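# Load fridge with carton and upright bottles, close door

## Task

Close the refrigerator door completely, with the carton and all three bottles inside it and every bottle standing upright. The task fails if a glass bottle drops any real distance, if the fridge door is flung or banged open or closed, or if the robot topples or finishes leaning. Anything that stays put only because the robot is holding it at the end does not count.

## Robot and tools

Robot: a Hello Robot Stretch 4, about 1.6 m tall, with one arm. It has an omni-wheel base (rim within 0.23 m of the base origin), a lift that rides up a mast, an arm that telescopes forward, a three-joint wrist and a two-finger gripper. Loose objects may occasionally get a short shove from outside.

Frames: the base frame sits on the floor under the base centre, x ahead, y to the left, z up. hand_pose is reported in it as a point between the open fingertips; with all wrist joints at 0 its axes line up with the base frame, and the printed value may be slightly off. The odometry frame is where the base frame was when the scene began.

execute_actions takes "actions", a list holding one action or none (an empty list only returns state and pictures), plus optional "cameras": a list of names from head_camera, head_left_camera, head_right_camera, wrist_camera, all; omitted, null or ["all"] gives every camera, [] gives none, an unknown name rejects the call. An action contains "base" and/or "joints", optionally with "pace" and "contact_limits"; or it contains only "end_of_arm". All its motions begin together and may finish at different moments.

"base" holds exactly one relative move, counted from where the base last reported itself: {"translate_m": d} drives straight, forward positive, -2 to 2 m; {"strafe_m": d} slides sideways with no turn, left positive, -2 to 2 m; {"rotate_rad": d} spins in place, counter-clockwise positive, -3.2 to 3.2 rad.

"joints" is a single object keyed by joint name, each value an absolute target (not an offset): lift_m 0 to 1.2 m; arm_m 0 to 0.55 m of extension; wrist_yaw_rad -1.134 to 4.276 (0 ahead, positive turns left, 3.14 folded back, above 3.4 the arm may obstruct); wrist_pitch_rad -1.117 to 4.259 (0 level, 1.57 pointing down); wrist_roll_rad -1.117 to 4.259 (0 keeps fingers level, positive turns clockwise as seen from behind); gripper_m -0.038 to 0.141 m fingertip gap, negative means fingers press together. Done tolerances: lift and arm ±0.004, yaw and roll ±0.02, pitch ±0.05, gripper ±0.004. Out-of-range joint targets are clipped and flagged; other bad values or unknown keys reject the whole call with no motion. Any part you omit may still be driving toward its earlier target without the status saying so. No action runs over 15 s.

"pace": "slow", "default", "fast" or "max" (default if absent). Base top speeds 0.1/0.3/0.4/0.6 m/s and 1/2/3/4 rad/s; with the lift above 0.2 these are reduced, down to 0.3 m/s and 1 rad/s at lift 1.2. "contact_limits": {"arm_m": x}, x from 0 (gentlest) to 0.75 (firmest), default 0.5, sets how hard the arm may push before halting. {"end_of_arm": "enable_torque"} re-powers wrist or gripper motors that shut off; they then hold their current angle. To unfold the wrist early, one action with lift_m 0.4 and wrist_yaw_rad 0 works.

wait: {"seconds": 0 to 10}; commands nothing, the world keeps running, and it returns state and pictures. zoom_image: {"camera": name, "region": [x0, y0, x1, y1]} in pixels of that camera's most recent full image, origin top-left, at most 504 x 504. finished_scene: {"scene": n}, final, called once the goal holds steadily; its result says whether it succeeded and gives the next task.

Cameras: head_camera (420x560) at the mast top, aimed forward and down; turn the base to look around. head_left_camera and head_right_camera (fisheyes, 420x672) sit beside it, look more steeply down and show the base and arm. wrist_camera (616x392) looks along the fingers, fingertips near the bottom of its image.

Result lines: base_status and joint_status tell how each motion ended: "done" (for the base, wheels rotated as asked even if slipping), "off_target" (stopped short, may keep pushing), "contact_stop_at_<key>" (blocked; that part goes slack — a slack lift may sag, slack wheels may roll), "limit_stop_at_<name>", "time_out", "torque_fault" (wrist motor overloaded and went limp until enable_torque). After a stop the old target is dropped. "limit_stop_at_tilt" means a lean over 6 degrees: lift, arm and wheels go slack and ignore commands until it eases. "limit_stop_at_own_body" means a joint nearly hit the robot; move it away (likely with pitch below -0.2 plus roll below -0.4 or above 4). If one call reports a stop, the rest of that reply's execute_actions, wait and finished_scene calls are skipped. on_its_own lists uncommanded things; its "held at" is the held target. lidar_m: 12 distances in metres, 30-degree sectors, the 1st straight ahead going counter-clockwise (4th left, 7th back, 10th right); "-" is nothing seen or nearer than 0.25 m; misses glass, clear plastic, thin legs. wrist_depth_mm: 7x7 median depths, 100 to 2000 mm, row by row from top-left, body visible, clear objects omitted. base_odometry comes from wheel turns; a gap over ~0.1 rad between turned_by_wheels and turned_by_imu means a bump or slip. base_tilt gives forward/right lean in degrees with a fixed bias up to 1.5. motor_effort is percent of max, peak in brackets; wheel positive means turning right. Neither gripper_m nor "done" proves a grasp; a firm squeeze at commanded gripper_m of 0 or above shows as a gripper effort change.

Gripping: command a gap below the object's width; tighter values pull it toward the wrist. Stuck fingertips on a surface: raise the lift.

Avoid: glass bottles dropping or tipping, flinging the fridge door, pushing very hard, wrist overloads (above about 2 kg on a level gripper), and tipping — don't drive or turn with over 1 kg held and arm_m above 0.2, especially at fast paces, and keep steady pushes or pulls low and gentle.

Each tool is called after "Request:" by a JSON object that holds its "name" and its "arguments", one argument or row to a line.

## Session

Request:
{"name": "execute_actions", "arguments": {
  "actions": []
}}

Scene clock: 0.00 s.
base_odometry: x=+0.000 y=+0.000 heading=+0.000 (m, m, rad; odometry frame)
turned_by_wheels: +0.000 (rad since the last result)
turned_by_imu: +0.000 (rad since the last result)
base_tilt: forward=+0.4 right=-0.4 (deg)
lidar_m: 1.90 2.47 1.89 0.64 0.62 0.67 1.01 1.23 1.31 1.90 3.32 1.97
base_status: not commanded
joint_positions: lift_m=+0.197 arm_m=+0.002 wrist_yaw_rad=+3.161 wrist_pitch_rad=-0.007 wrist_roll_rad=-0.001 gripper_m=+0.057
joint_status: not commanded
motor_effort: lift_m=+18 arm_m=-1 wrist_yaw_rad=+0 wrist_pitch_rad=-7 wrist_roll_rad=+0 gripper_m=-3 wheel_0=+0 wheel_1=+0 wheel_2=+0 (%)
hand_pose: x=-0.1168 y=+0.0817 z=+0.3773 quat_wxyz=(-0.010, +0.003, +0.000, +1.000) (m; base frame)
wrist_depth_mm: - 134 153 1499 1308 1308 1308 / - 113 135 1537 1708 1708 1366 / - 120 143 1537 1708 1756 1397 / 138 137 278 1576 1661 1756 1366 / 221 1281 1397 1576 1464 1708 1430 / 231 1255 198 1308 196 1182 1182 / 227 904 960 106 917 842 866
pictures: head_camera, head_left_camera, head_right_camera, wrist_camera
Images, in order (width x height): head_camera 420x560, head_left_camera 420x672, head_right_camera 420x672, wrist_camera 616x392.

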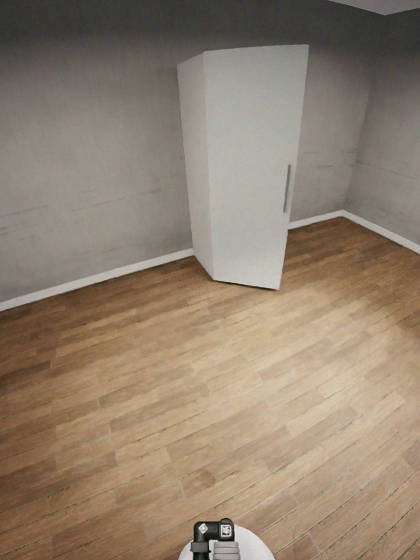

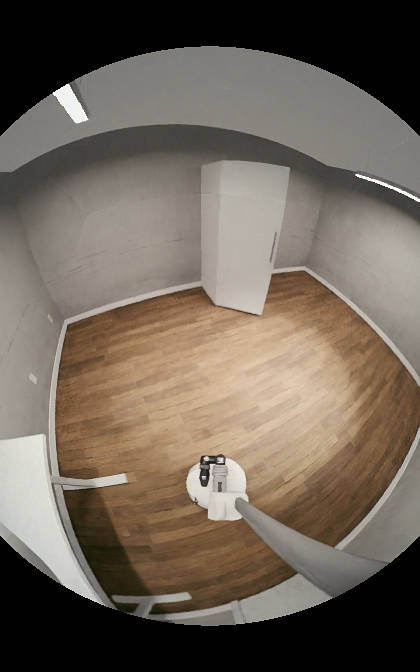

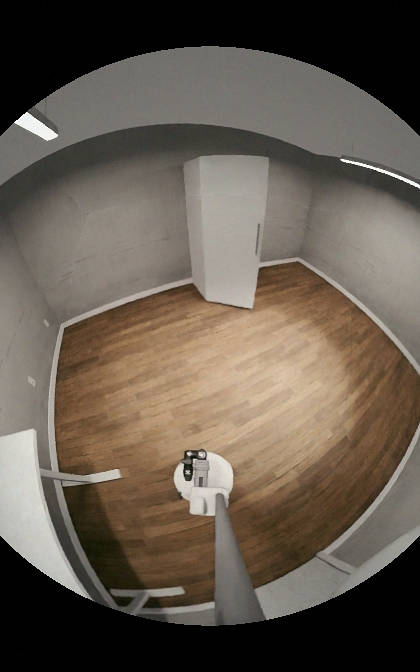

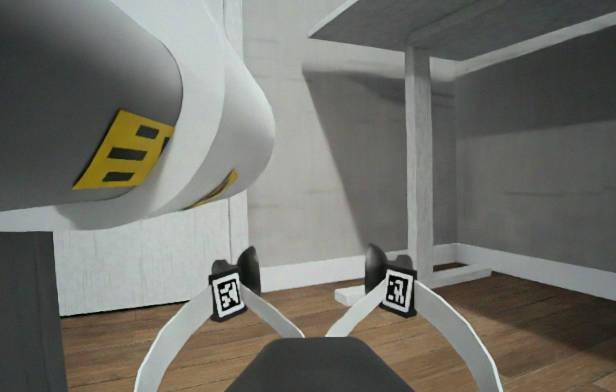

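Request:
{"name": "execute_actions", "arguments": {
  "actions": [
    {"base":{"translate_m":0.9},"pace":"max"}
  ],
  "cameras": []
}}

Request:
{"name": "execute_actions", "arguments": {
  "actions": [
    {"base":{"rotate_rad":0.7},"pace":"fast"}
  ],
  "cameras": []
}}

Request:
{"name": "execute_actions", "arguments": {
  "actions": [
    {"base":{"strafe_m":-1.7},"pace":"max"}
  ],
  "cameras": []
}}

Request:
{"name": "execute_actions", "arguments": {
  "actions": [
    {"base":{"rotate_rad":0.6},"pace":"fast"}
  ],
  "cameras": ["head_camera","head_left_camera"]
}}

Scene clock: 6.27 s.
base_odometry: x=+0.900 y=+0.000 heading=+0.000 (m, m, rad; odometry frame)
turned_by_wheels: +0.000 (rad since the last result)
turned_by_imu: +0.001 (rad since the last result)
base_tilt: forward=+0.4 right=-0.4 (deg)
lidar_m: 1.09 1.67 1.80 1.82 1.35 1.13 2.10 2.05 2.21 2.99 2.92 1.06
base_status: done
joint_positions: lift_m=+0.197 arm_m=+0.002 wrist_yaw_rad=+3.161 wrist_pitch_rad=-0.007 wrist_roll_rad=-0.001 gripper_m=+0.057
joint_status: not commanded
motor_effort: lift_m=+18(18) arm_m=+0(0) wrist_yaw_rad=+0(0) wrist_pitch_rad=-7(6) wrist_roll_rad=+1(0) gripper_m=-2(3) wheel_0=+0(8) wheel_1=-1(6) wheel_2=-1(14) (%)
hand_pose: x=-0.1168 y=+0.0817 z=+0.3773 quat_wxyz=(-0.010, +0.003, +0.000, +1.000) (m; base frame)
wrist_depth_mm: - 133 153 - - 1464 1308 / - 113 135 - - - 1708 / - 120 143 - - - 1808 / 138 137 277 - - - 1756 / 222 1921 - - - - 1756 / 230 1308 198 1308 196 1229 1118 / 226 904 946 106 931 831 878
pictures: none
No camera images: the call's "cameras" was empty. Leave "cameras" out to get every camera's image.

Scene clock: 7.50 s.
base_odometry: x=+0.900 y=+0.000 heading=+0.700 (m, m, rad; odometry frame)
turned_by_wheels: +0.700 (rad since the last result)
turned_by_imu: +0.692 (rad since the last result)
base_tilt: forward=+0.4 right=-0.4 (deg)
lidar_m: 1.67 1.95 1.81 1.11 1.21 2.05 2.04 2.39 2.94 2.93 1.05 1.12
base_status: done
joint_positions: lift_m=+0.197 arm_m=+0.002 wrist_yaw_rad=+3.161 wrist_pitch_rad=-0.007 wrist_roll_rad=-0.001 gripper_m=+0.057
joint_status: not commanded
motor_effort: lift_m=+18(18) arm_m=-1(0) wrist_yaw_rad=+0(1) wrist_pitch_rad=-6(7) wrist_roll_rad=+1(2) gripper_m=-3(4) wheel_0=+1(6) wheel_1=+2(9) wheel_2=+0(4) (%)
hand_pose: x=-0.1168 y=+0.0817 z=+0.3773 quat_wxyz=(-0.010, +0.003, +0.000, +1.000) (m; base frame)
wrist_depth_mm: - 134 153 - - 1983 1921 / - 113 135 - - 1983 1921 / - 120 143 - - - 1863 / 138 137 278 - - - 1921 / 222 - - - - 1983 1921 / 231 1308 198 1308 196 1205 1205 / 227 891 946 106 917 842 866
pictures: none
No camera images: the call's "cameras" was empty. Leave "cameras" out to get every camera's image.

Scene clock: 11.73 s.
base_odometry: x=+1.995 y=-1.300 heading=+0.700 (m, m, rad; odometry frame)
turned_by_wheels: +0.000 (rad since the last result)
turned_by_imu: -0.002 (rad since the last result)
base_tilt: forward=+0.4 right=-0.5 (deg)
lidar_m: 1.12 0.90 0.72 2.83 2.92 2.48 2.47 1.51 1.29 1.29 1.46 1.25
base_status: done
joint_positions: lift_m=+0.197 arm_m=+0.002 wrist_yaw_rad=+3.161 wrist_pitch_rad=-0.007 wrist_roll_rad=-0.001 gripper_m=+0.057
joint_status: not commanded
motor_effort: lift_m=+18(18) arm_m=+0(0) wrist_yaw_rad=+1(0) wrist_pitch_rad=-7(7) wrist_roll_rad=+1(1) gripper_m=-2(3) wheel_0=+2(13) wheel_1=+1(15) wheel_2=+0(2) (%)
hand_pose: x=-0.1168 y=+0.0817 z=+0.3773 quat_wxyz=(-0.010, +0.003, +0.000, +1.000) (m; base frame)
wrist_depth_mm: - 133 153 - - - - / - 113 135 - - - - / - 120 143 - - - - / 138 137 278 - - - - / 221 1921 - - - - - / 231 1308 197 1281 196 1229 1182 / 226 891 960 106 931 831 866
pictures: none
No camera images: the call's "cameras" was empty. Leave "cameras" out to get every camera's image.

Scene clock: 12.90 s.
base_odometry: x=+1.995 y=-1.300 heading=+1.300 (m, m, rad; odometry frame)
turned_by_wheels: +0.600 (rad since the last result)
turned_by_imu: +0.593 (rad since the last result)
base_tilt: forward=+0.4 right=-0.5 (deg)
lidar_m: 0.88 0.72 2.83 2.80 2.47 2.33 1.48 1.29 1.28 1.42 1.25 0.98
base_status: done
joint_positions: lift_m=+0.197 arm_m=+0.002 wrist_yaw_rad=+3.161 wrist_pitch_rad=-0.007 wrist_roll_rad=-0.001 gripper_m=+0.057
joint_status: not commanded
motor_effort: lift_m=+18(18) arm_m=-1(0) wrist_yaw_rad=+0(0) wrist_pitch_rad=-7(6) wrist_roll_rad=+0(0) gripper_m=-3(3) wheel_0=+1(4) wheel_1=+2(7) wheel_2=+0(8) (%)
hand_pose: x=-0.1168 y=+0.0817 z=+0.3773 quat_wxyz=(-0.010, +0.003, +0.000, +1.000) (m; base frame)
wrist_depth_mm: - 133 153 1921 - - - / - 113 135 1863 - - - / - 120 143 1921 - - - / 138 137 278 1863 - - - / 220 1366 1537 1863 - - - / 233 1308 198 1255 196 1229 1182 / 226 878 960 106 931 831 866
pictures: head_camera, head_left_camera
Images, in order (width x height): head_camera 420x560, head_left_camera 420x672.

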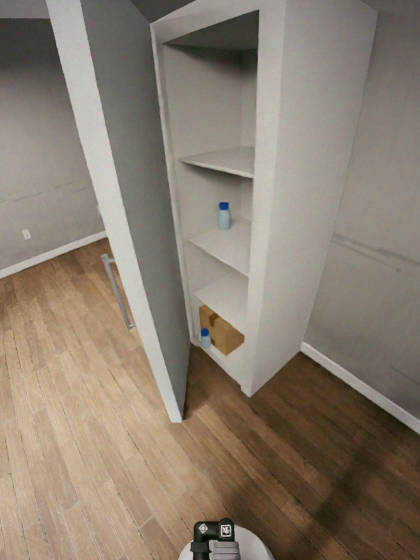

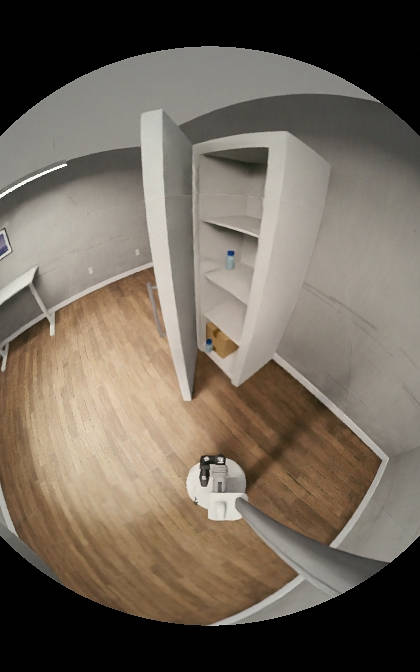

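Request:
{"name": "zoom_image", "arguments": {
  "camera": "head_camera",
  "region": [150,260,310,430]
}}

Request:
{"name": "execute_actions", "arguments": {
  "actions": [
    {"joints":{"lift_m":0.4,"wrist_yaw_rad":0,"wrist_pitch_rad":0.3,"gripper_m":0.0}}
  ]
}}

Region (150, 260, 310, 430) of head_camera's 420x560 image, scaled by 2.965, with more detail than that image has; it fills the left 474 columns of this view, and the rest is white.

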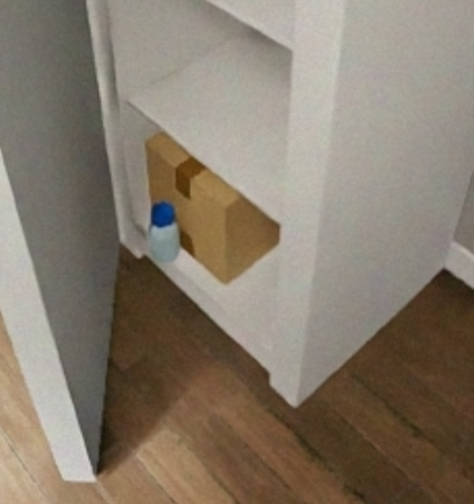

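Scene clock: 16.83 s.
base_odometry: x=+1.995 y=-1.300 heading=+1.300 (m, m, rad; odometry frame)
turned_by_wheels: +0.000 (rad since the last result)
turned_by_imu: +0.000 (rad since the last result)
base_tilt: forward=+0.4 right=-0.4 (deg)
lidar_m: 0.89 0.73 2.84 2.80 2.44 2.32 1.43 1.28 1.30 1.43 1.25 0.97
base_status: not commanded
joint_positions: lift_m=+0.400 arm_m=+0.002 wrist_yaw_rad=+0.000 wrist_pitch_rad=+0.302 wrist_roll_rad=-0.001 gripper_m=+0.000
joint_status: all done
motor_effort: lift_m=+20(23) arm_m=-1(0) wrist_yaw_rad=-1(10) wrist_pitch_rad=-5(4) wrist_roll_rad=+2(1) gripper_m=-6(8) wheel_0=+0(0) wheel_1=+1(1) wheel_2=+0(1) (%)
hand_pose: x=+0.4488 y=-0.0873 z=+0.4923 quat_wxyz=(+0.989, -0.001, +0.150, +0.000) (m; base frame)
wrist_depth_mm: 477 691 1008 1118 627 831 854 / 484 699 1060 960 661 866 878 / 480 715 1078 946 707 931 904 / 488 699 1060 960 759 1008 946 / 517 691 1060 741 809 1078 976 / 554 691 186 205 186 960 931 / 778 597 820 106 798 759 788
pictures: head_camera, head_left_camera, head_right_camera, wrist_camera
Images, in order (width x height): head_camera 420x560, head_left_camera 420x672, head_right_camera 420x672, wrist_camera 616x392.

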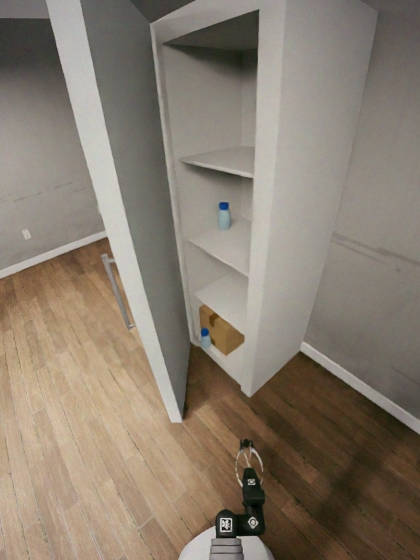

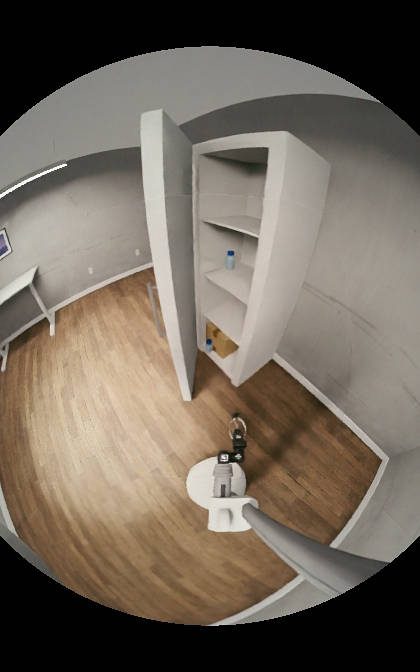

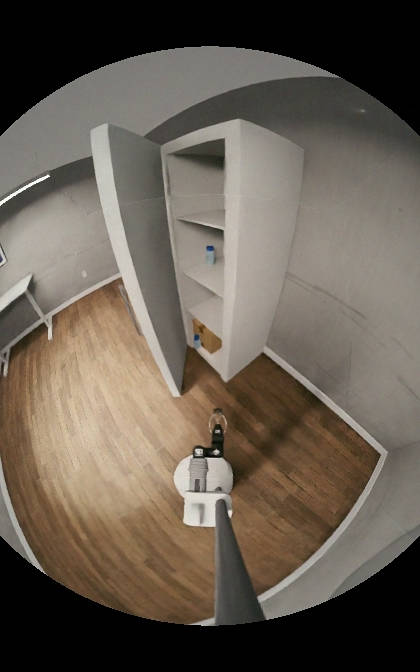

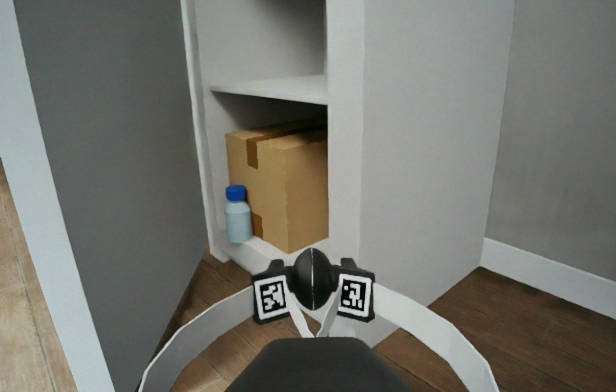

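Request:
{"name": "execute_actions", "arguments": {
  "actions": [
    {"base":{"strafe_m":0.17},"joints":{"wrist_pitch_rad":0}}
  ],
  "cameras": []
}}

Request:
{"name": "execute_actions", "arguments": {
  "actions": [
    {"joints":{"arm_m":0.5}}
  ],
  "cameras": []
}}

Request:
{"name": "execute_actions", "arguments": {
  "actions": [
    {"base":{"strafe_m":0.5},"pace":"slow"}
  ]
}}

Scene clock: 26.73 s.
base_odometry: x=+1.831 y=-1.255 heading=+1.300 (m, m, rad; odometry frame)
turned_by_wheels: +0.000 (rad since the last result)
turned_by_imu: +0.000 (rad since the last result)
base_tilt: forward=+0.5 right=-0.4 (deg)
lidar_m: 0.66 0.76 2.68 2.66 2.33 2.33 1.57 1.39 1.40 1.57 1.37 0.91
base_status: done
joint_positions: lift_m=+0.400 arm_m=+0.002 wrist_yaw_rad=+0.000 wrist_pitch_rad=+0.003 wrist_roll_rad=-0.001 gripper_m=+0.000
joint_status: all done
motor_effort: lift_m=+20(20) arm_m=+0(0) wrist_yaw_rad=-2(0) wrist_pitch_rad=-8(13) wrist_roll_rad=-1(0) gripper_m=-7(5) wheel_0=+0(7) wheel_1=-1(7) wheel_2=-1(1) (%)
hand_pose: x=+0.4618 y=-0.0874 z=+0.5773 quat_wxyz=(+1.000, +0.000, +0.001, +0.000) (m; base frame)
wrist_depth_mm: - 455 683 1118 798 691 946 / - 462 683 1060 1182 683 960 / - 469 683 1160 1281 683 976 / - 473 668 1118 1229 691 976 / - - 654 1098 1060 699 991 / 1863 1576 186 206 185 715 991 / 1336 1229 627 106 976 707 1008
pictures: none
No camera images: the call's "cameras" was empty. Leave "cameras" out to get every camera's image.

Scene clock: 29.27 s.
base_odometry: x=+1.831 y=-1.255 heading=+1.300 (m, m, rad; odometry frame)
turned_by_wheels: +0.000 (rad since the last result)
turned_by_imu: +0.000 (rad since the last result)
base_tilt: forward=+0.4 right=-0.4 (deg)
lidar_m: 0.69 0.75 2.68 2.68 2.34 2.35 1.56 1.40 1.42 1.55 1.38 0.94
base_status: not commanded
joint_positions: lift_m=+0.400 arm_m=+0.499 wrist_yaw_rad=+0.000 wrist_pitch_rad=+0.002 wrist_roll_rad=-0.001 gripper_m=+0.000
joint_status: all done
motor_effort: lift_m=+20(20) arm_m=+7(8) wrist_yaw_rad=+1(1) wrist_pitch_rad=-6(8) wrist_roll_rad=-1(1) gripper_m=-6(6) wheel_0=+0(0) wheel_1=-1(1) wheel_2=-1(1) (%)
hand_pose: x=+0.9581 y=-0.0874 z=+0.5774 quat_wxyz=(+1.000, +0.000, +0.001, +0.000) (m; base frame)
wrist_depth_mm: 228 330 559 627 732 691 609 / 228 332 564 647 788 715 615 / 229 332 564 654 798 715 621 / 223 332 574 647 788 723 627 / 227 327 569 488 480 462 449 / 224 322 186 206 185 334 293 / 220 279 585 106 462 500 634
pictures: none
No camera images: the call's "cameras" was empty. Leave "cameras" out to get every camera's image.

Scene clock: 35.40 s.
base_odometry: x=+1.349 y=-1.121 heading=+1.300 (m, m, rad; odometry frame)
turned_by_wheels: +0.000 (rad since the last result)
turned_by_imu: -0.001 (rad since the last result)
base_tilt: forward=+0.5 right=-0.4 (deg)
lidar_m: 0.88 3.01 2.26 2.21 1.96 1.98 1.95 1.73 1.75 1.97 1.58 1.21
base_status: done
joint_positions: lift_m=+0.400 arm_m=+0.499 wrist_yaw_rad=+0.000 wrist_pitch_rad=+0.002 wrist_roll_rad=-0.001 gripper_m=+0.000
joint_status: not commanded
motor_effort: lift_m=+20(20) arm_m=+7(7) wrist_yaw_rad=+0(18) wrist_pitch_rad=-6(6) wrist_roll_rad=+1(1) gripper_m=-5(7) wheel_0=-2(12) wheel_1=-1(5) wheel_2=-1(10) (%)
hand_pose: x=+0.9581 y=-0.0875 z=+0.5774 quat_wxyz=(+1.000, +0.000, +0.001, +0.000) (m; base frame)
wrist_depth_mm: 151 172 204 245 310 430 564 / 153 173 204 248 314 433 559 / 153 174 206 248 315 436 564 / 152 175 207 251 317 439 569 / 154 176 208 231 320 445 585 / 155 176 186 206 186 455 597 / 154 169 209 106 340 445 603
pictures: head_camera, head_left_camera, head_right_camera, wrist_camera
Images, in order (width x height): head_camera 420x560, head_left_camera 420x672, head_right_camera 420x672, wrist_camera 616x392.

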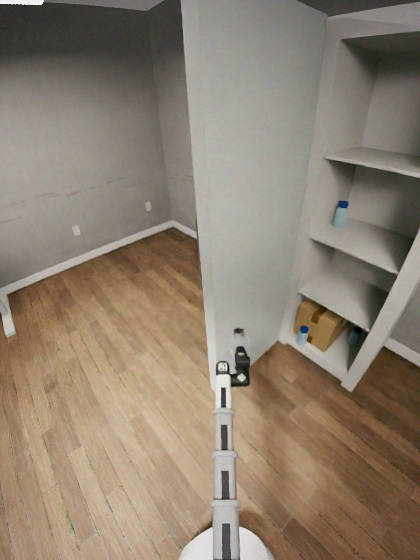

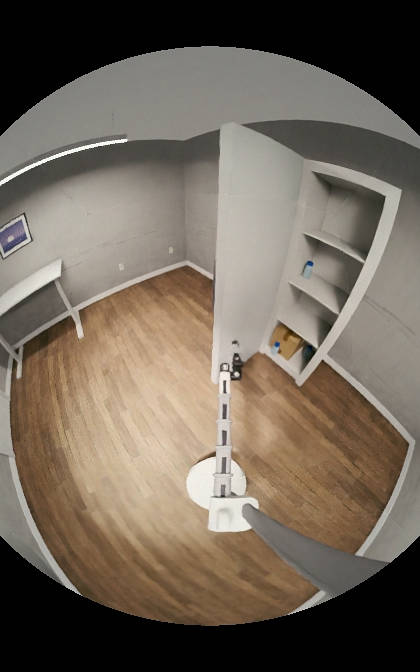

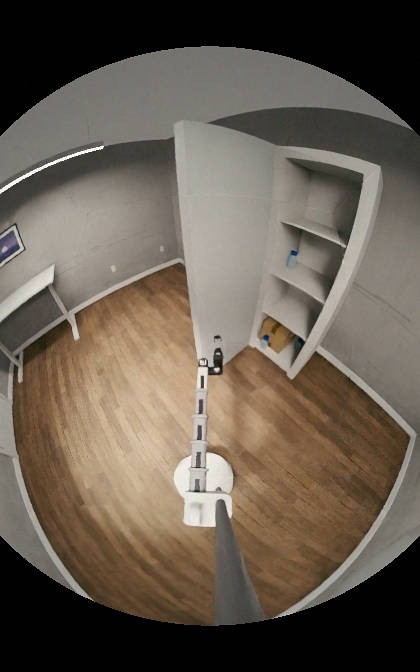

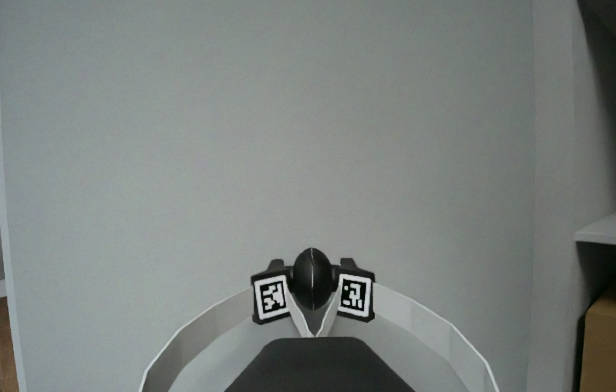

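Request:
{"name": "execute_actions", "arguments": {
  "actions": [
    {"base":{"translate_m":0.48},"joints":{"arm_m":0.0,"wrist_pitch_rad":0.6}}
  ],
  "cameras": []
}}

Request:
{"name": "execute_actions", "arguments": {
  "actions": [
    {"base":{"rotate_rad":-0.6},"joints":{"arm_m":0.15,"wrist_pitch_rad":0.25,"lift_m":0.1,"gripper_m":0.12}}
  ],
  "cameras": ["head_camera","wrist_camera"]
}}

Scene clock: 51.60 s.
base_odometry: x=+1.478 y=-0.659 heading=+1.300 (m, m, rad; odometry frame)
turned_by_wheels: +0.000 (rad since the last result)
turned_by_imu: +0.000 (rad since the last result)
base_tilt: forward=+0.5 right=-0.5 (deg)
lidar_m: 0.38 2.63 1.99 2.29 2.30 2.29 2.34 2.09 2.11 1.61 0.87 0.59
base_status: done
joint_positions: lift_m=+0.400 arm_m=+0.004 wrist_yaw_rad=+0.000 wrist_pitch_rad=+0.602 wrist_roll_rad=-0.001 gripper_m=+0.000
joint_status: all done
joint sent to its limit — the command would take arm_m past its lower limit, so that joint was sent only as far as its limit.
motor_effort: lift_m=+20(20) arm_m=-7(6) wrist_yaw_rad=+1(0) wrist_pitch_rad=-6(4) wrist_roll_rad=-1(1) gripper_m=-4(4) wheel_0=+0(5) wheel_1=+0(5) wheel_2=+0(7) (%)
hand_pose: x=+0.4123 y=-0.0874 z=+0.4147 quat_wxyz=(+0.955, +0.000, +0.296, +0.000) (m; base frame)
wrist_depth_mm: 143 163 193 233 296 404 544 / 151 173 207 253 325 459 597 / 161 186 224 279 368 559 640 / 190 200 243 310 427 691 683 / 788 214 265 306 504 768 699 / 707 248 186 205 186 691 683 / 627 603 320 106 615 585 603
pictures: none
No camera images: the call's "cameras" was empty. Leave "cameras" out to get every camera's image.

Scene clock: 53.87 s.
base_odometry: x=+1.478 y=-0.659 heading=+0.700 (m, m, rad; odometry frame)
turned_by_wheels: -0.600 (rad since the last result)
turned_by_imu: -0.593 (rad since the last result)
base_tilt: forward=+0.5 right=-0.4 (deg)
lidar_m: 0.67 0.40 2.65 2.03 2.13 2.32 2.30 2.42 2.07 2.07 1.70 0.86
base_status: done
joint_positions: lift_m=+0.100 arm_m=+0.149 wrist_yaw_rad=+0.000 wrist_pitch_rad=+0.252 wrist_roll_rad=-0.001 gripper_m=+0.120
joint_status: all done
motor_effort: lift_m=+16(19) arm_m=+7(5) wrist_yaw_rad=-1(0) wrist_pitch_rad=-7(12) wrist_roll_rad=+1(1) gripper_m=+0(7) wheel_0=+0(4) wheel_1=+0(6) wheel_2=-1(6) (%)
hand_pose: x=+0.5990 y=-0.0874 z=+0.2064 quat_wxyz=(+0.992, +0.000, +0.126, +0.000) (m; base frame)
wrist_depth_mm: 340 445 535 508 492 798 517 / 345 455 549 525 517 820 517 / 351 459 569 539 535 715 508 / 347 469 585 544 554 585 488 / 357 445 597 574 535 496 473 / 359 427 496 535 488 484 492 / 359 439 455 106 445 424 424
pictures: head_camera, wrist_camera
Images, in order (width x height): head_camera 420x560, wrist_camera 616x392.

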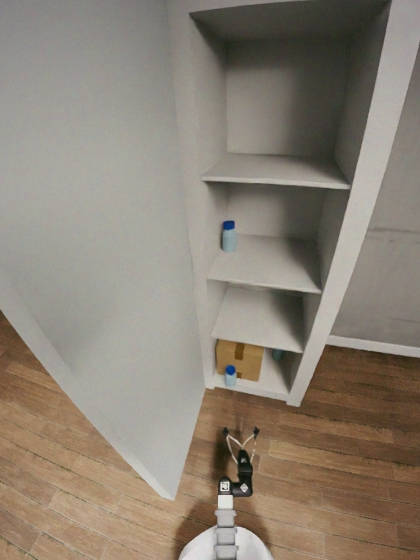

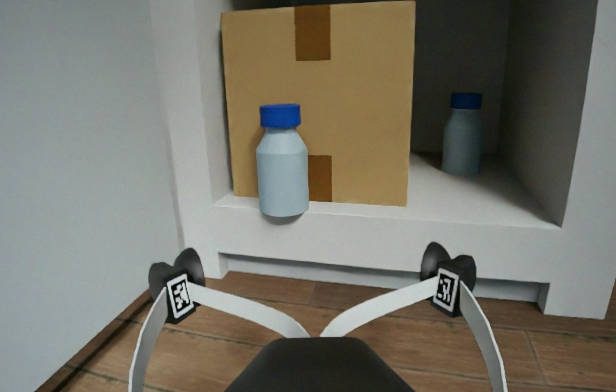

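Request:
{"name": "execute_actions", "arguments": {
  "actions": [
    {"base":{"strafe_m":0.037},"joints":{"arm_m":0.38,"lift_m":0.085}}
  ],
  "cameras": ["wrist_camera"]
}}

Scene clock: 57.57 s.
base_odometry: x=+1.454 y=-0.630 heading=+0.700 (m, m, rad; odometry frame)
turned_by_wheels: +0.000 (rad since the last result)
turned_by_imu: -0.001 (rad since the last result)
base_tilt: forward=+0.4 right=-0.4 (deg)
lidar_m: 0.59 0.37 2.62 1.97 2.11 2.31 2.29 2.51 2.14 2.14 1.70 0.90
base_status: done
joint_positions: lift_m=+0.085 arm_m=+0.379 wrist_yaw_rad=+0.000 wrist_pitch_rad=+0.252 wrist_roll_rad=-0.001 gripper_m=+0.120
joint_status: all done
motor_effort: lift_m=+15(15) arm_m=+7(9) wrist_yaw_rad=+1(0) wrist_pitch_rad=-6(7) wrist_roll_rad=-3(1) gripper_m=-2(0) wheel_0=+0(6) wheel_1=-1(9) wheel_2=-1(2) (%)
hand_pose: x=+0.8290 y=-0.0874 z=+0.1914 quat_wxyz=(+0.992, +0.000, +0.126, +0.000) (m; base frame)
wrist_depth_mm: 245 296 322 304 290 274 574 / 248 310 336 320 301 285 462 / 253 324 349 283 315 297 466 / 249 338 366 282 332 310 473 / 256 345 370 294 343 324 370 / 257 307 343 310 309 290 287 / 257 322 394 106 324 306 294
pictures: wrist_camera
Images, in order (width x height): wrist_camera 616x392.

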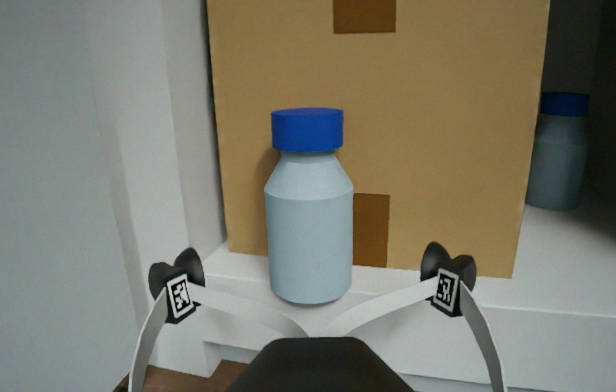

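Request:
{"name": "execute_actions", "arguments": {
  "actions": [
    {"joints":{"arm_m":0.49,"lift_m":0.06,"gripper_m":0.1},"pace":"slow"}
  ],
  "cameras": ["wrist_camera"]
}}

Scene clock: 61.90 s.
base_odometry: x=+1.454 y=-0.631 heading=+0.700 (m, m, rad; odometry frame)
turned_by_wheels: +0.000 (rad since the last result)
turned_by_imu: -0.001 (rad since the last result)
base_tilt: forward=+0.3 right=-0.5 (deg)
lidar_m: 0.59 0.36 2.62 1.96 2.13 2.30 2.29 2.49 2.13 2.12 1.70 0.88
base_status: not commanded
joint_positions: lift_m=+0.060 arm_m=+0.487 wrist_yaw_rad=-0.016 wrist_pitch_rad=+0.256 wrist_roll_rad=-0.001 gripper_m=+0.100
joint_status: all done
on_its_own: wrist_yaw_rad is at rest, and its effort (+44) is outside its rest range (-13 to +13)
motor_effort: lift_m=+15(15) arm_m=+17(12) wrist_yaw_rad=+44(45) wrist_pitch_rad=-17(16) wrist_roll_rad=+0(0) gripper_m=-1(3) wheel_0=+4(4) wheel_1=+2(2) wheel_2=-10(9) (%)
hand_pose: x=+0.9357 y=-0.0918 z=+0.1655 quat_wxyz=(+0.992, +0.001, +0.127, -0.008) (m; base frame)
wrist_depth_mm: 192 223 216 206 196 186 - / 202 230 226 164 204 193 186 / 213 234 238 170 213 202 194 / 229 237 248 170 222 211 203 / 241 240 220 173 230 220 213 / 258 244 193 180 199 221 220 / 270 255 236 106 208 199 201
pictures: wrist_camera
Images, in order (width x height): wrist_camera 616x392.

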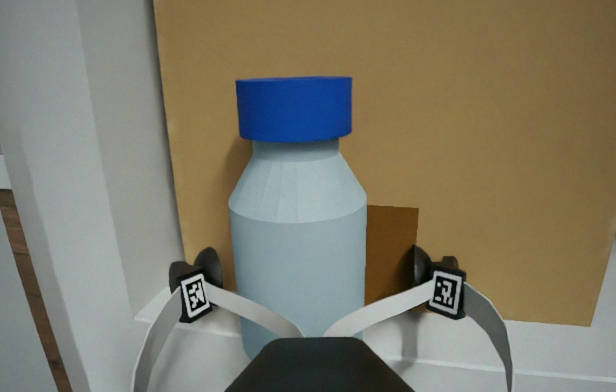

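Request:
{"name": "execute_actions", "arguments": {
  "actions": [
    {"joints":{"arm_m":0.475,"gripper_m":0.03},"pace":"slow"}
  ],
  "cameras": []
}}

Request:
{"name": "execute_actions", "arguments": {
  "actions": [
    {"joints":{"arm_m":0.41,"lift_m":0.085},"pace":"slow"}
  ],
  "cameras": ["wrist_camera"]
}}

Request:
{"name": "execute_actions", "arguments": {
  "actions": [
    {"base":{"strafe_m":-0.25}}
  ],
  "cameras": ["wrist_camera","head_camera"]
}}

Scene clock: 67.57 s.
base_odometry: x=+1.454 y=-0.630 heading=+0.700 (m, m, rad; odometry frame)
turned_by_wheels: +0.000 (rad since the last result)
turned_by_imu: +0.000 (rad since the last result)
base_tilt: forward=+0.4 right=-0.4 (deg)
lidar_m: 0.61 0.35 2.61 1.97 2.11 2.30 2.29 2.48 2.14 2.11 1.71 0.90
base_status: not commanded
joint_positions: lift_m=+0.060 arm_m=+0.476 wrist_yaw_rad=+0.000 wrist_pitch_rad=+0.255 wrist_roll_rad=-0.001 gripper_m=+0.030
joint_status: all done
motor_effort: lift_m=+16(16) arm_m=-6(20) wrist_yaw_rad=-2(45) wrist_pitch_rad=-16(17) wrist_roll_rad=+0(0) gripper_m=-18(19) wheel_0=+0(4) wheel_1=+0(2) wheel_2=-2(9) (%)
hand_pose: x=+0.9261 y=-0.0873 z=+0.1655 quat_wxyz=(+0.992, +0.000, +0.127, +0.000) (m; base frame)
wrist_depth_mm: 206 223 229 214 204 193 186 / 216 227 237 158 211 201 193 / 229 231 251 167 220 210 201 / 243 237 265 167 229 220 211 / 257 247 276 169 217 229 219 / 270 258 190 177 188 228 228 / 233 273 253 106 213 204 199
pictures: none
No camera images: the call's "cameras" was empty. Leave "cameras" out to get every camera's image.

Scene clock: 69.47 s.
base_odometry: x=+1.454 y=-0.630 heading=+0.700 (m, m, rad; odometry frame)
turned_by_wheels: +0.000 (rad since the last result)
turned_by_imu: +0.000 (rad since the last result)
base_tilt: forward=+0.5 right=-0.4 (deg)
lidar_m: 0.57 0.36 2.60 2.00 2.14 2.30 2.31 2.49 2.13 2.12 1.67 0.90
base_status: not commanded
joint_positions: lift_m=+0.085 arm_m=+0.411 wrist_yaw_rad=+0.000 wrist_pitch_rad=+0.256 wrist_roll_rad=-0.001 gripper_m=+0.030
joint_status: all done
motor_effort: lift_m=+22(25) arm_m=-7(5) wrist_yaw_rad=-1(1) wrist_pitch_rad=-16(17) wrist_roll_rad=-1(1) gripper_m=-19(19) wheel_0=+0(0) wheel_1=+0(0) wheel_2=-1(1) (%)
hand_pose: x=+0.8613 y=-0.0873 z=+0.1899 quat_wxyz=(+0.992, +0.000, +0.127, +0.000) (m; base frame)
wrist_depth_mm: 238 267 293 274 260 247 237 / 241 277 304 158 271 257 249 / 244 293 317 167 282 268 260 / 241 306 330 167 293 281 436 / 248 320 322 168 217 296 340 / 249 298 190 177 187 271 278 / 249 298 340 106 287 272 259
pictures: wrist_camera
Images, in order (width x height): wrist_camera 616x392.

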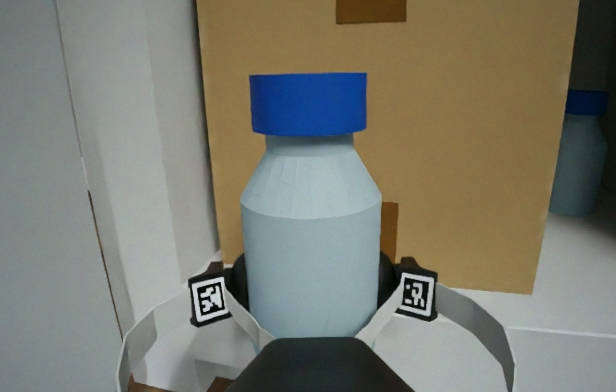

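Scene clock: 71.60 s.
base_odometry: x=+1.615 y=-0.822 heading=+0.700 (m, m, rad; odometry frame)
turned_by_wheels: +0.000 (rad since the last result)
turned_by_imu: +0.000 (rad since the last result)
base_tilt: forward=+0.5 right=-0.4 (deg)
lidar_m: 0.83 0.58 0.54 2.20 2.43 2.37 2.37 2.21 1.91 1.88 1.64 0.83
base_status: done
joint_positions: lift_m=+0.085 arm_m=+0.411 wrist_yaw_rad=+0.000 wrist_pitch_rad=+0.256 wrist_roll_rad=-0.001 gripper_m=+0.030
joint_status: not commanded
motor_effort: lift_m=+22(22) arm_m=-7(7) wrist_yaw_rad=+0(1) wrist_pitch_rad=-17(17) wrist_roll_rad=+0(1) gripper_m=-18(17) wheel_0=+0(8) wheel_1=+1(7) wheel_2=-2(0) (%)
hand_pose: x=+0.8613 y=-0.0874 z=+0.1899 quat_wxyz=(+0.992, +0.000, +0.127, +0.000) (m; base frame)
wrist_depth_mm: 256 242 285 517 564 285 - / 271 254 274 158 580 279 159 / 286 268 294 168 436 272 163 / 306 283 278 167 452 262 170 / 324 301 285 169 218 250 177 / 296 294 190 178 189 188 185 / 301 272 256 106 232 220 193
pictures: head_camera, wrist_camera
Images, in order (width x height): head_camera 420x560, wrist_camera 616x392.

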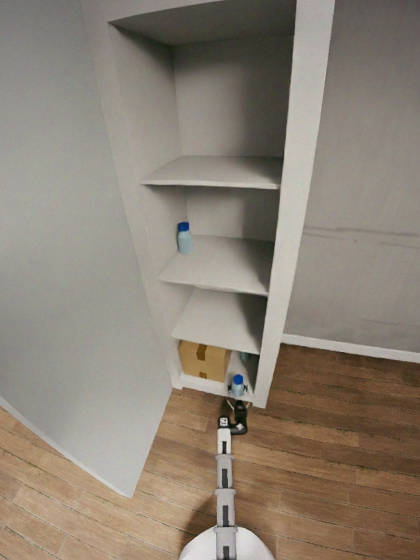

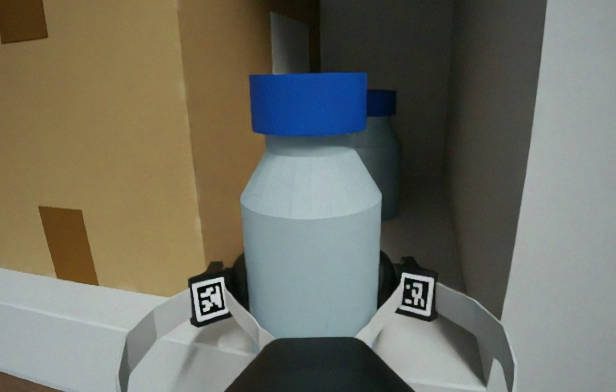

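Request:
{"name": "execute_actions", "arguments": {
  "actions": [
    {"base":{"strafe_m":0.05},"joints":{"wrist_yaw_rad":-0.24,"arm_m":0.52},"pace":"slow"}
  ],
  "cameras": ["wrist_camera"]
}}

Request:
{"name": "execute_actions", "arguments": {
  "actions": [
    {"joints":{"lift_m":0.061},"pace":"slow"}
  ],
  "cameras": []
}}

Request:
{"name": "execute_actions", "arguments": {
  "actions": [
    {"joints":{"gripper_m":0.085}}
  ],
  "cameras": ["wrist_camera","head_camera"]
}}

Scene clock: 77.23 s.
base_odometry: x=+1.583 y=-0.784 heading=+0.700 (m, m, rad; odometry frame)
turned_by_wheels: +0.000 (rad since the last result)
turned_by_imu: +0.000 (rad since the last result)
base_tilt: forward=+0.4 right=-0.4 (deg)
lidar_m: 0.86 0.54 0.51 2.16 2.37 2.33 2.33 2.24 1.92 1.93 1.63 0.83
base_status: done
joint_positions: lift_m=+0.085 arm_m=+0.519 wrist_yaw_rad=-0.240 wrist_pitch_rad=+0.256 wrist_roll_rad=-0.001 gripper_m=+0.030
joint_status: all done
motor_effort: lift_m=+22(22) arm_m=+7(6) wrist_yaw_rad=+0(33) wrist_pitch_rad=-17(17) wrist_roll_rad=+1(0) gripper_m=-17(17) wheel_0=-1(4) wheel_1=+2(5) wheel_2=-1(3) (%)
hand_pose: x=+0.9400 y=-0.1512 z=+0.1899 quat_wxyz=(+0.985, +0.015, +0.127, -0.119) (m; base frame)
wrist_depth_mm: 141 177 347 504 500 235 - / 147 178 309 158 439 238 175 / 155 178 347 168 449 242 178 / 163 178 274 167 394 244 179 / 171 177 245 169 218 244 179 / 182 180 190 178 188 197 179 / 191 191 235 106 233 220 -
pictures: wrist_camera
Images, in order (width x height): wrist_camera 616x392.

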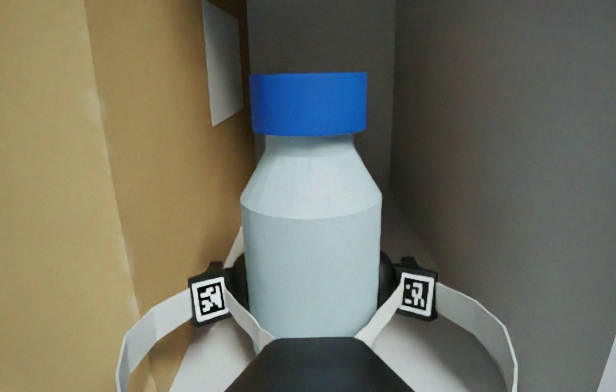

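Scene clock: 78.20 s.
base_odometry: x=+1.583 y=-0.784 heading=+0.700 (m, m, rad; odometry frame)
turned_by_wheels: +0.000 (rad since the last result)
turned_by_imu: +0.000 (rad since the last result)
base_tilt: forward=+0.4 right=-0.4 (deg)
lidar_m: 0.86 0.54 0.50 2.16 2.36 2.34 2.34 2.25 1.94 1.94 1.65 0.84
base_status: not commanded
joint_positions: lift_m=+0.061 arm_m=+0.519 wrist_yaw_rad=-0.240 wrist_pitch_rad=+0.256 wrist_roll_rad=-0.001 gripper_m=+0.030
joint_status: all done
motor_effort: lift_m=+17(21) arm_m=+7(7) wrist_yaw_rad=-1(1) wrist_pitch_rad=-17(17) wrist_roll_rad=-1(1) gripper_m=-18(17) wheel_0=-1(1) wheel_1=+2(2) wheel_2=-1(1) (%)
hand_pose: x=+0.9400 y=-0.1512 z=+0.1663 quat_wxyz=(+0.985, +0.015, +0.127, -0.119) (m; base frame)
wrist_depth_mm: 141 177 349 504 496 235 - / 147 178 309 159 439 237 175 / 154 178 349 168 442 242 177 / 163 178 274 167 394 243 179 / 171 177 245 169 218 244 179 / 182 180 190 178 187 197 179 / 191 191 204 106 200 195 -
pictures: none
No camera images: the call's "cameras" was empty. Leave "cameras" out to get every camera's image.

Scene clock: 79.57 s.
base_odometry: x=+1.583 y=-0.784 heading=+0.700 (m, m, rad; odometry frame)
turned_by_wheels: +0.000 (rad since the last result)
turned_by_imu: +0.000 (rad since the last result)
base_tilt: forward=+0.5 right=-0.4 (deg)
lidar_m: 0.85 0.53 0.50 2.18 2.36 2.37 2.34 2.26 1.95 1.94 1.63 0.84
base_status: not commanded
joint_positions: lift_m=+0.061 arm_m=+0.519 wrist_yaw_rad=-0.240 wrist_pitch_rad=+0.253 wrist_roll_rad=-0.001 gripper_m=+0.085
joint_status: all done
motor_effort: lift_m=+16(17) arm_m=+7(7) wrist_yaw_rad=+0(0) wrist_pitch_rad=-8(17) wrist_roll_rad=+0(1) gripper_m=-2(17) wheel_0=-1(0) wheel_1=+3(2) wheel_2=-1(1) (%)
hand_pose: x=+0.9402 y=-0.1513 z=+0.1672 quat_wxyz=(+0.985, +0.015, +0.125, -0.119) (m; base frame)
wrist_depth_mm: 142 177 349 504 496 235 - / 147 178 309 172 439 238 176 / 154 178 349 175 445 241 178 / 162 178 304 179 397 243 179 / 171 176 246 181 217 244 179 / 181 182 198 189 202 211 179 / 191 189 215 106 211 196 -
pictures: head_camera, wrist_camera
Images, in order (width x height): head_camera 420x560, wrist_camera 616x392.

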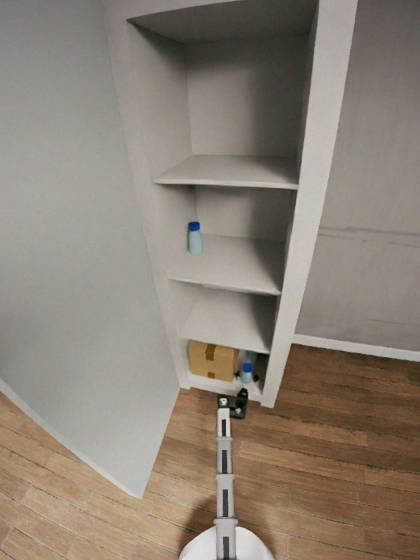

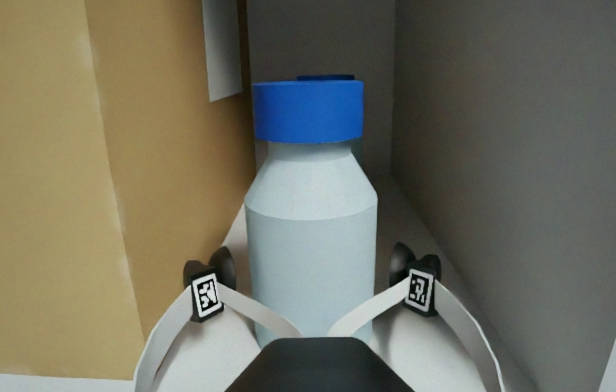

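Request:
{"name": "execute_actions", "arguments": {
  "actions": [
    {"base":{"strafe_m":0.015},"joints":{"arm_m":0.42},"pace":"slow"}
  ],
  "cameras": ["wrist_camera"]
}}

Request:
{"name": "execute_actions", "arguments": {
  "actions": [
    {"base":{"translate_m":-0.22},"joints":{"arm_m":0.01,"lift_m":0.22,"wrist_yaw_rad":0,"wrist_pitch_rad":0,"gripper_m":0},"pace":"fast"}
  ],
  "cameras": []
}}

Request:
{"name": "execute_actions", "arguments": {
  "actions": [
    {"base":{"strafe_m":0.64},"pace":"fast"}
  ],
  "cameras": []
}}

Request:
{"name": "execute_actions", "arguments": {
  "actions": [
    {"joints":{"arm_m":0.36}}
  ],
  "cameras": ["head_camera"]
}}

Request:
{"name": "execute_actions", "arguments": {
  "actions": [
    {"base":{"strafe_m":-0.65},"pace":"slow"}
  ],
  "cameras": ["head_camera"]
}}

Scene clock: 87.47 s.
base_odometry: x=+1.573 y=-0.772 heading=+0.700 (m, m, rad; odometry frame)
turned_by_wheels: +0.000 (rad since the last result)
turned_by_imu: -0.001 (rad since the last result)
base_tilt: forward=+0.4 right=-0.3 (deg)
lidar_m: 0.85 0.53 0.48 2.13 2.34 2.34 2.35 2.28 1.95 1.95 1.65 0.83
base_status: done
joint_positions: lift_m=+0.061 arm_m=+0.421 wrist_yaw_rad=-0.240 wrist_pitch_rad=+0.253 wrist_roll_rad=-0.001 gripper_m=+0.085
joint_status: all done
motor_effort: lift_m=+17(17) arm_m=-7(9) wrist_yaw_rad=+0(1) wrist_pitch_rad=-8(8) wrist_roll_rad=+0(1) gripper_m=-1(2) wheel_0=-2(4) wheel_1=+2(4) wheel_2=-1(1) (%)
hand_pose: x=+0.8427 y=-0.1514 z=+0.1672 quat_wxyz=(+0.985, +0.015, +0.125, -0.119) (m; base frame)
wrist_depth_mm: 233 233 394 597 449 212 189 / 243 244 392 439 455 216 196 / 255 254 392 276 469 219 206 / 267 266 343 281 407 220 215 / 282 279 306 296 319 231 226 / 257 258 199 254 243 238 238 / 258 255 254 106 251 251 253
pictures: wrist_camera
Images, in order (width x height): wrist_camera 616x392.

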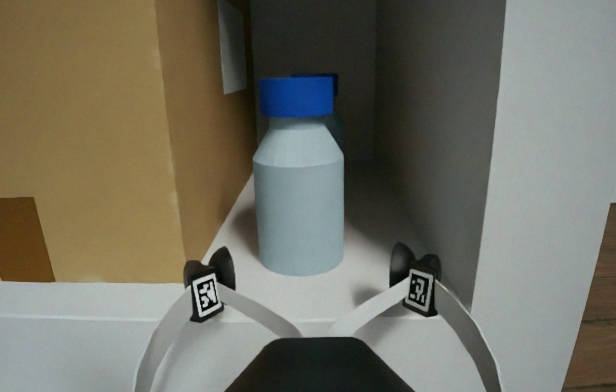

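Scene clock: 89.40 s.
base_odometry: x=+1.405 y=-0.914 heading=+0.700 (m, m, rad; odometry frame)
turned_by_wheels: +0.000 (rad since the last result)
turned_by_imu: -0.001 (rad since the last result)
base_tilt: forward=+0.5 right=-0.4 (deg)
lidar_m: 1.05 0.63 2.85 2.13 2.42 2.13 2.13 2.21 1.89 1.89 1.90 1.06
base_status: done
joint_positions: lift_m=+0.220 arm_m=+0.011 wrist_yaw_rad=+0.000 wrist_pitch_rad=+0.002 wrist_roll_rad=-0.001 gripper_m=+0.000
joint_status: all done
motor_effort: lift_m=+20(21) arm_m=-7(6) wrist_yaw_rad=+0(0) wrist_pitch_rad=-6(11) wrist_roll_rad=+0(1) gripper_m=-5(5) wheel_0=+1(7) wheel_1=+0(7) wheel_2=-2(9) (%)
hand_pose: x=+0.4706 y=-0.0875 z=+0.3975 quat_wxyz=(+1.000, +0.000, +0.001, +0.000) (m; base frame)
wrist_depth_mm: 603 798 1098 1229 1138 1229 1160 / 609 788 1098 1281 1229 1229 1205 / 609 798 1042 1281 842 1281 1229 / 591 788 976 1255 1229 1281 1229 / 603 798 960 904 1078 1308 1229 / 603 788 186 206 186 1229 1182 / 591 715 917 106 820 831 891
pictures: none
No camera images: the call's "cameras" was empty. Leave "cameras" out to get every camera's image.

Scene clock: 92.23 s.
base_odometry: x=+0.993 y=-0.424 heading=+0.699 (m, m, rad; odometry frame)
turned_by_wheels: +0.000 (rad since the last result)
turned_by_imu: +0.001 (rad since the last result)
base_tilt: forward=+0.4 right=-0.4 (deg)
lidar_m: 0.59 2.06 2.23 1.52 1.68 1.98 1.98 2.28 2.52 2.54 2.08 0.55
base_status: done
joint_positions: lift_m=+0.220 arm_m=+0.011 wrist_yaw_rad=+0.000 wrist_pitch_rad=+0.002 wrist_roll_rad=-0.001 gripper_m=+0.000
joint_status: not commanded
motor_effort: lift_m=+20(19) arm_m=-8(7) wrist_yaw_rad=+0(0) wrist_pitch_rad=-6(7) wrist_roll_rad=+1(0) gripper_m=-5(6) wheel_0=+0(9) wheel_1=+1(11) wheel_2=-1(2) (%)
hand_pose: x=+0.4706 y=-0.0875 z=+0.3975 quat_wxyz=(+1.000, +0.000, +0.001, +0.000) (m; base frame)
wrist_depth_mm: 1921 1808 1708 1576 1464 279 1205 / 1921 1808 1708 1618 1499 283 1229 / 1921 1808 1708 1618 1499 287 1229 / 1983 1808 1756 1618 1499 289 1098 / - 1863 1756 1618 1576 291 917 / 1281 1308 185 206 186 294 891 / 931 904 917 106 477 294 878
pictures: none
No camera images: the call's "cameras" was empty. Leave "cameras" out to get every camera's image.

Scene clock: 94.40 s.
base_odometry: x=+0.993 y=-0.424 heading=+0.699 (m, m, rad; odometry frame)
turned_by_wheels: +0.000 (rad since the last result)
turned_by_imu: +0.000 (rad since the last result)
base_tilt: forward=+0.4 right=-0.4 (deg)
lidar_m: 0.59 2.05 2.22 1.49 1.65 1.96 1.97 2.27 2.51 2.53 2.08 0.55
base_status: not commanded
joint_positions: lift_m=+0.220 arm_m=+0.359 wrist_yaw_rad=+0.000 wrist_pitch_rad=+0.002 wrist_roll_rad=-0.001 gripper_m=+0.000
joint_status: all done
motor_effort: lift_m=+20(19) arm_m=+7(6) wrist_yaw_rad=-1(0) wrist_pitch_rad=-6(7) wrist_roll_rad=-1(1) gripper_m=-6(5) wheel_0=+0(0) wheel_1=+1(1) wheel_2=-1(1) (%)
hand_pose: x=+0.8181 y=-0.0874 z=+0.3975 quat_wxyz=(+1.000, +0.000, +0.001, +0.000) (m; base frame)
wrist_depth_mm: 1464 1397 1308 1205 1138 442 253 / 1499 1397 1336 1205 1160 452 257 / 1537 1430 1336 1229 1182 462 262 / 1537 1430 1336 1281 1182 466 263 / 1537 1464 1366 1229 1205 466 264 / 1308 1308 186 206 186 462 262 / 931 917 917 106 878 314 258
pictures: head_camera
Images, in order (width x height): head_camera 420x560.

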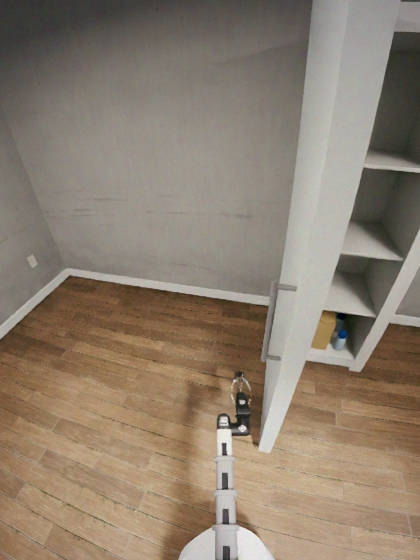

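Scene clock: 102.03 s.
base_odometry: x=+1.411 y=-0.922 heading=+0.700 (m, m, rad; odometry frame)
turned_by_wheels: +0.000 (rad since the last result)
turned_by_imu: -0.001 (rad since the last result)
base_tilt: forward=+0.4 right=-0.5 (deg)
lidar_m: 0.94 1.18 2.86 2.15 2.42 2.12 2.14 2.21 1.89 1.88 1.89 0.94
base_status: done
joint_positions: lift_m=+0.220 arm_m=+0.359 wrist_yaw_rad=+0.000 wrist_pitch_rad=+0.002 wrist_roll_rad=-0.001 gripper_m=+0.000
joint_status: not commanded
motor_effort: lift_m=+20(20) arm_m=+7(7) wrist_yaw_rad=-2(11) wrist_pitch_rad=-6(6) wrist_roll_rad=+1(1) gripper_m=-5(6) wheel_0=+1(9) wheel_1=+0(4) wheel_2=-1(1) (%)
hand_pose: x=+0.8182 y=-0.0873 z=+0.3975 quat_wxyz=(+1.000, +0.000, +0.001, +0.000) (m; base frame)
wrist_depth_mm: 500 466 433 404 384 366 891 / 500 469 439 413 389 366 904 / 508 477 442 418 392 373 917 / 517 484 449 421 397 375 917 / 521 484 455 415 399 377 931 / 535 496 186 206 186 382 931 / 539 496 462 106 404 377 878
pictures: head_camera
Images, in order (width x height): head_camera 420x560.

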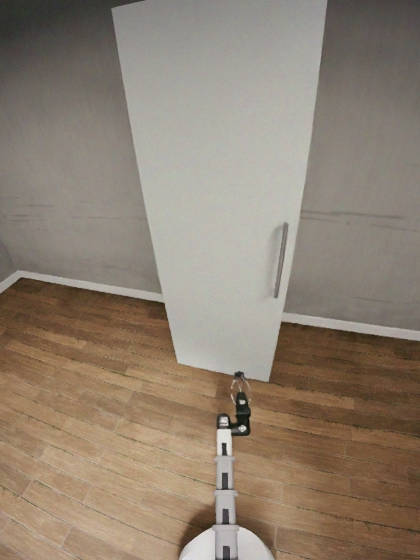

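Request:
{"name": "finished_scene", "arguments": {
  "scene": 1
}}

The scene is finished: the task was done.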